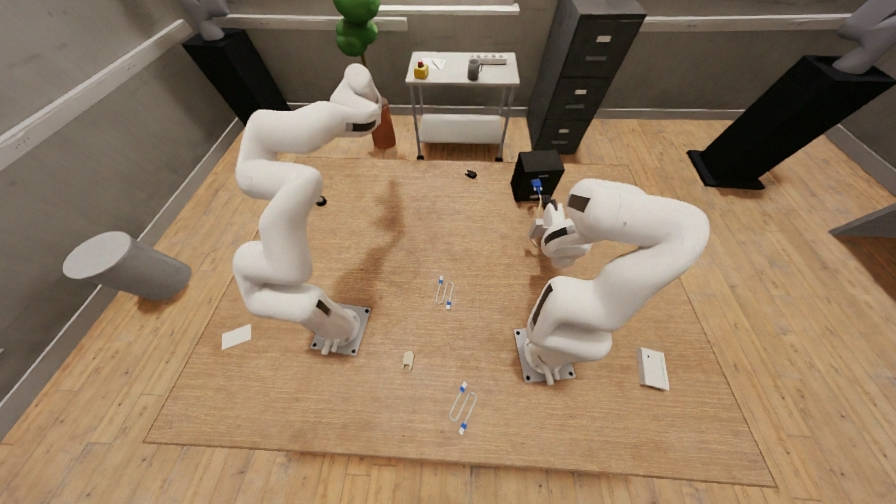

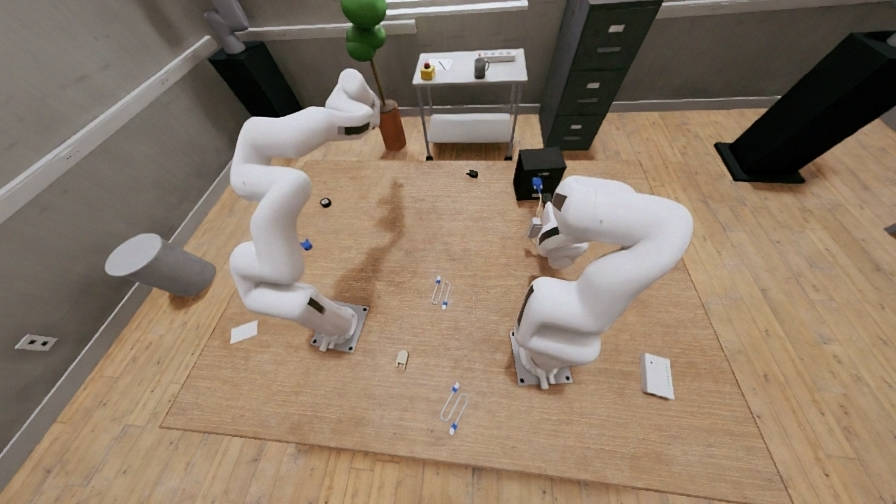

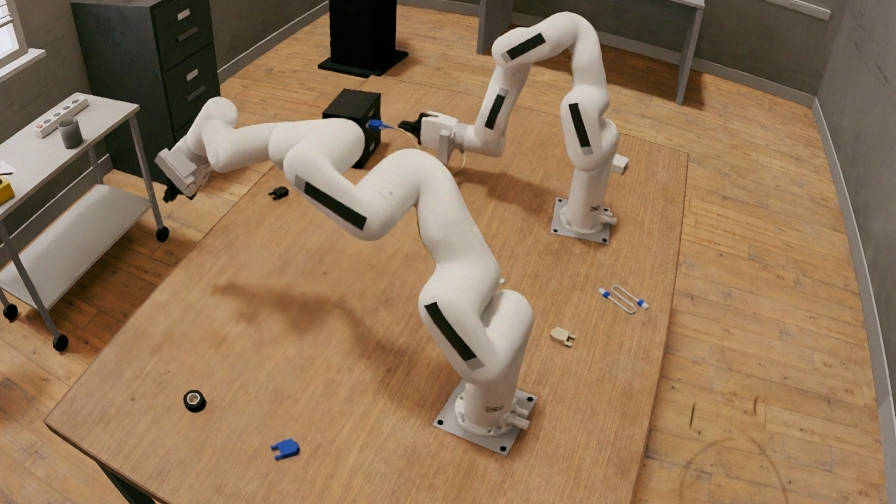

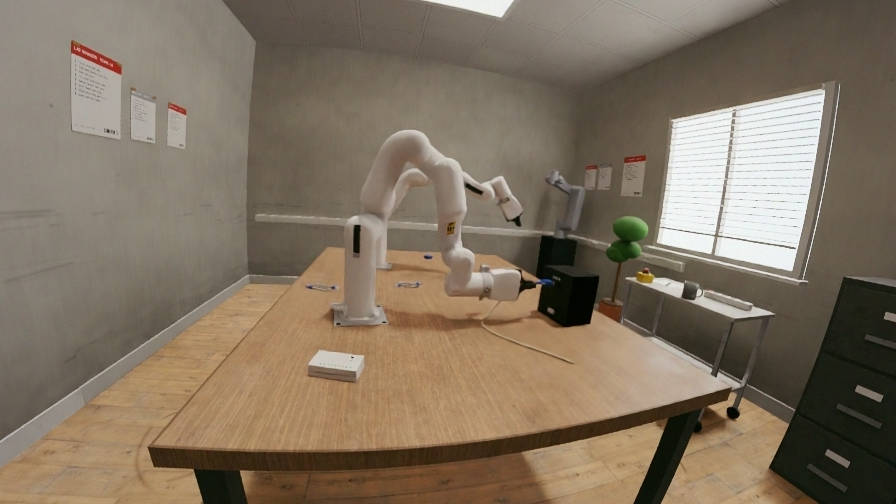

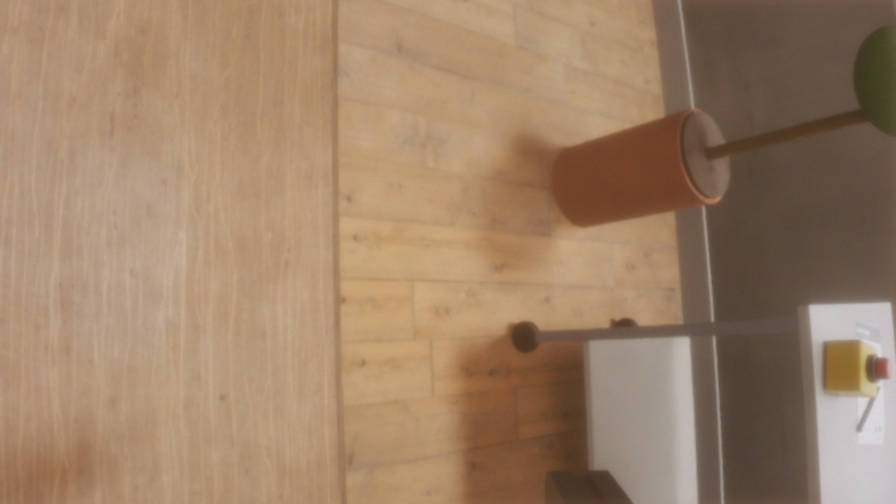

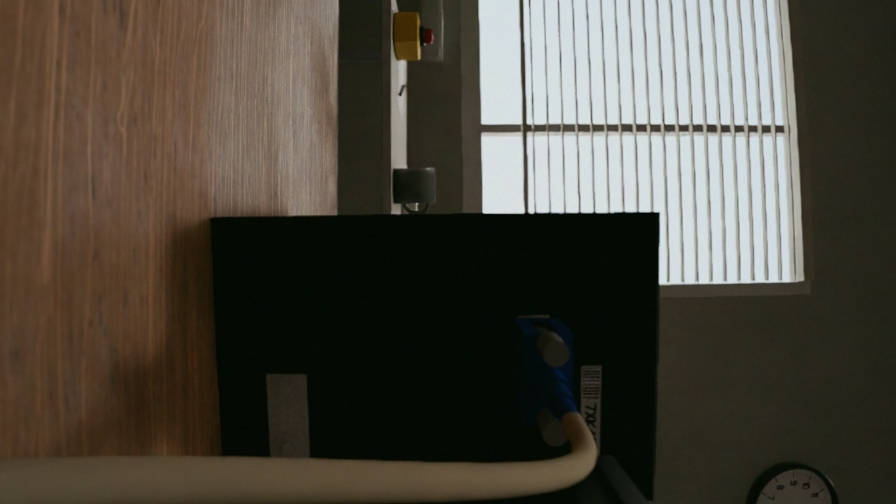

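Region (460, 240, 600, 340) of cam_low's 896x504 image, scaled by 3.600, with more detail than that image has; it fills the top 360 rows of this view, and the rest is white.

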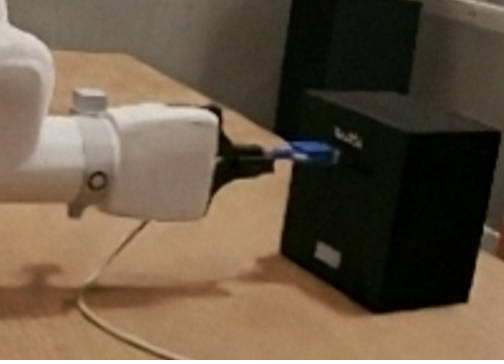

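Region (340, 80, 500, 180) of cam_high's 896x504 image, scaled by 3.150, with more detail than that image has; it fills the top 315 rows of this view, and the rest is white.

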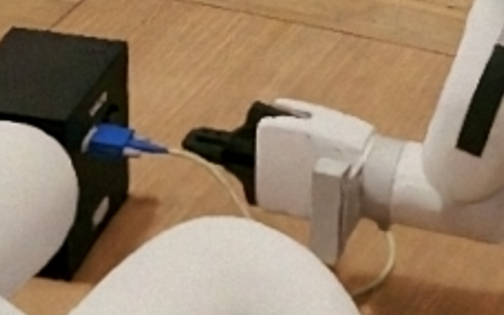

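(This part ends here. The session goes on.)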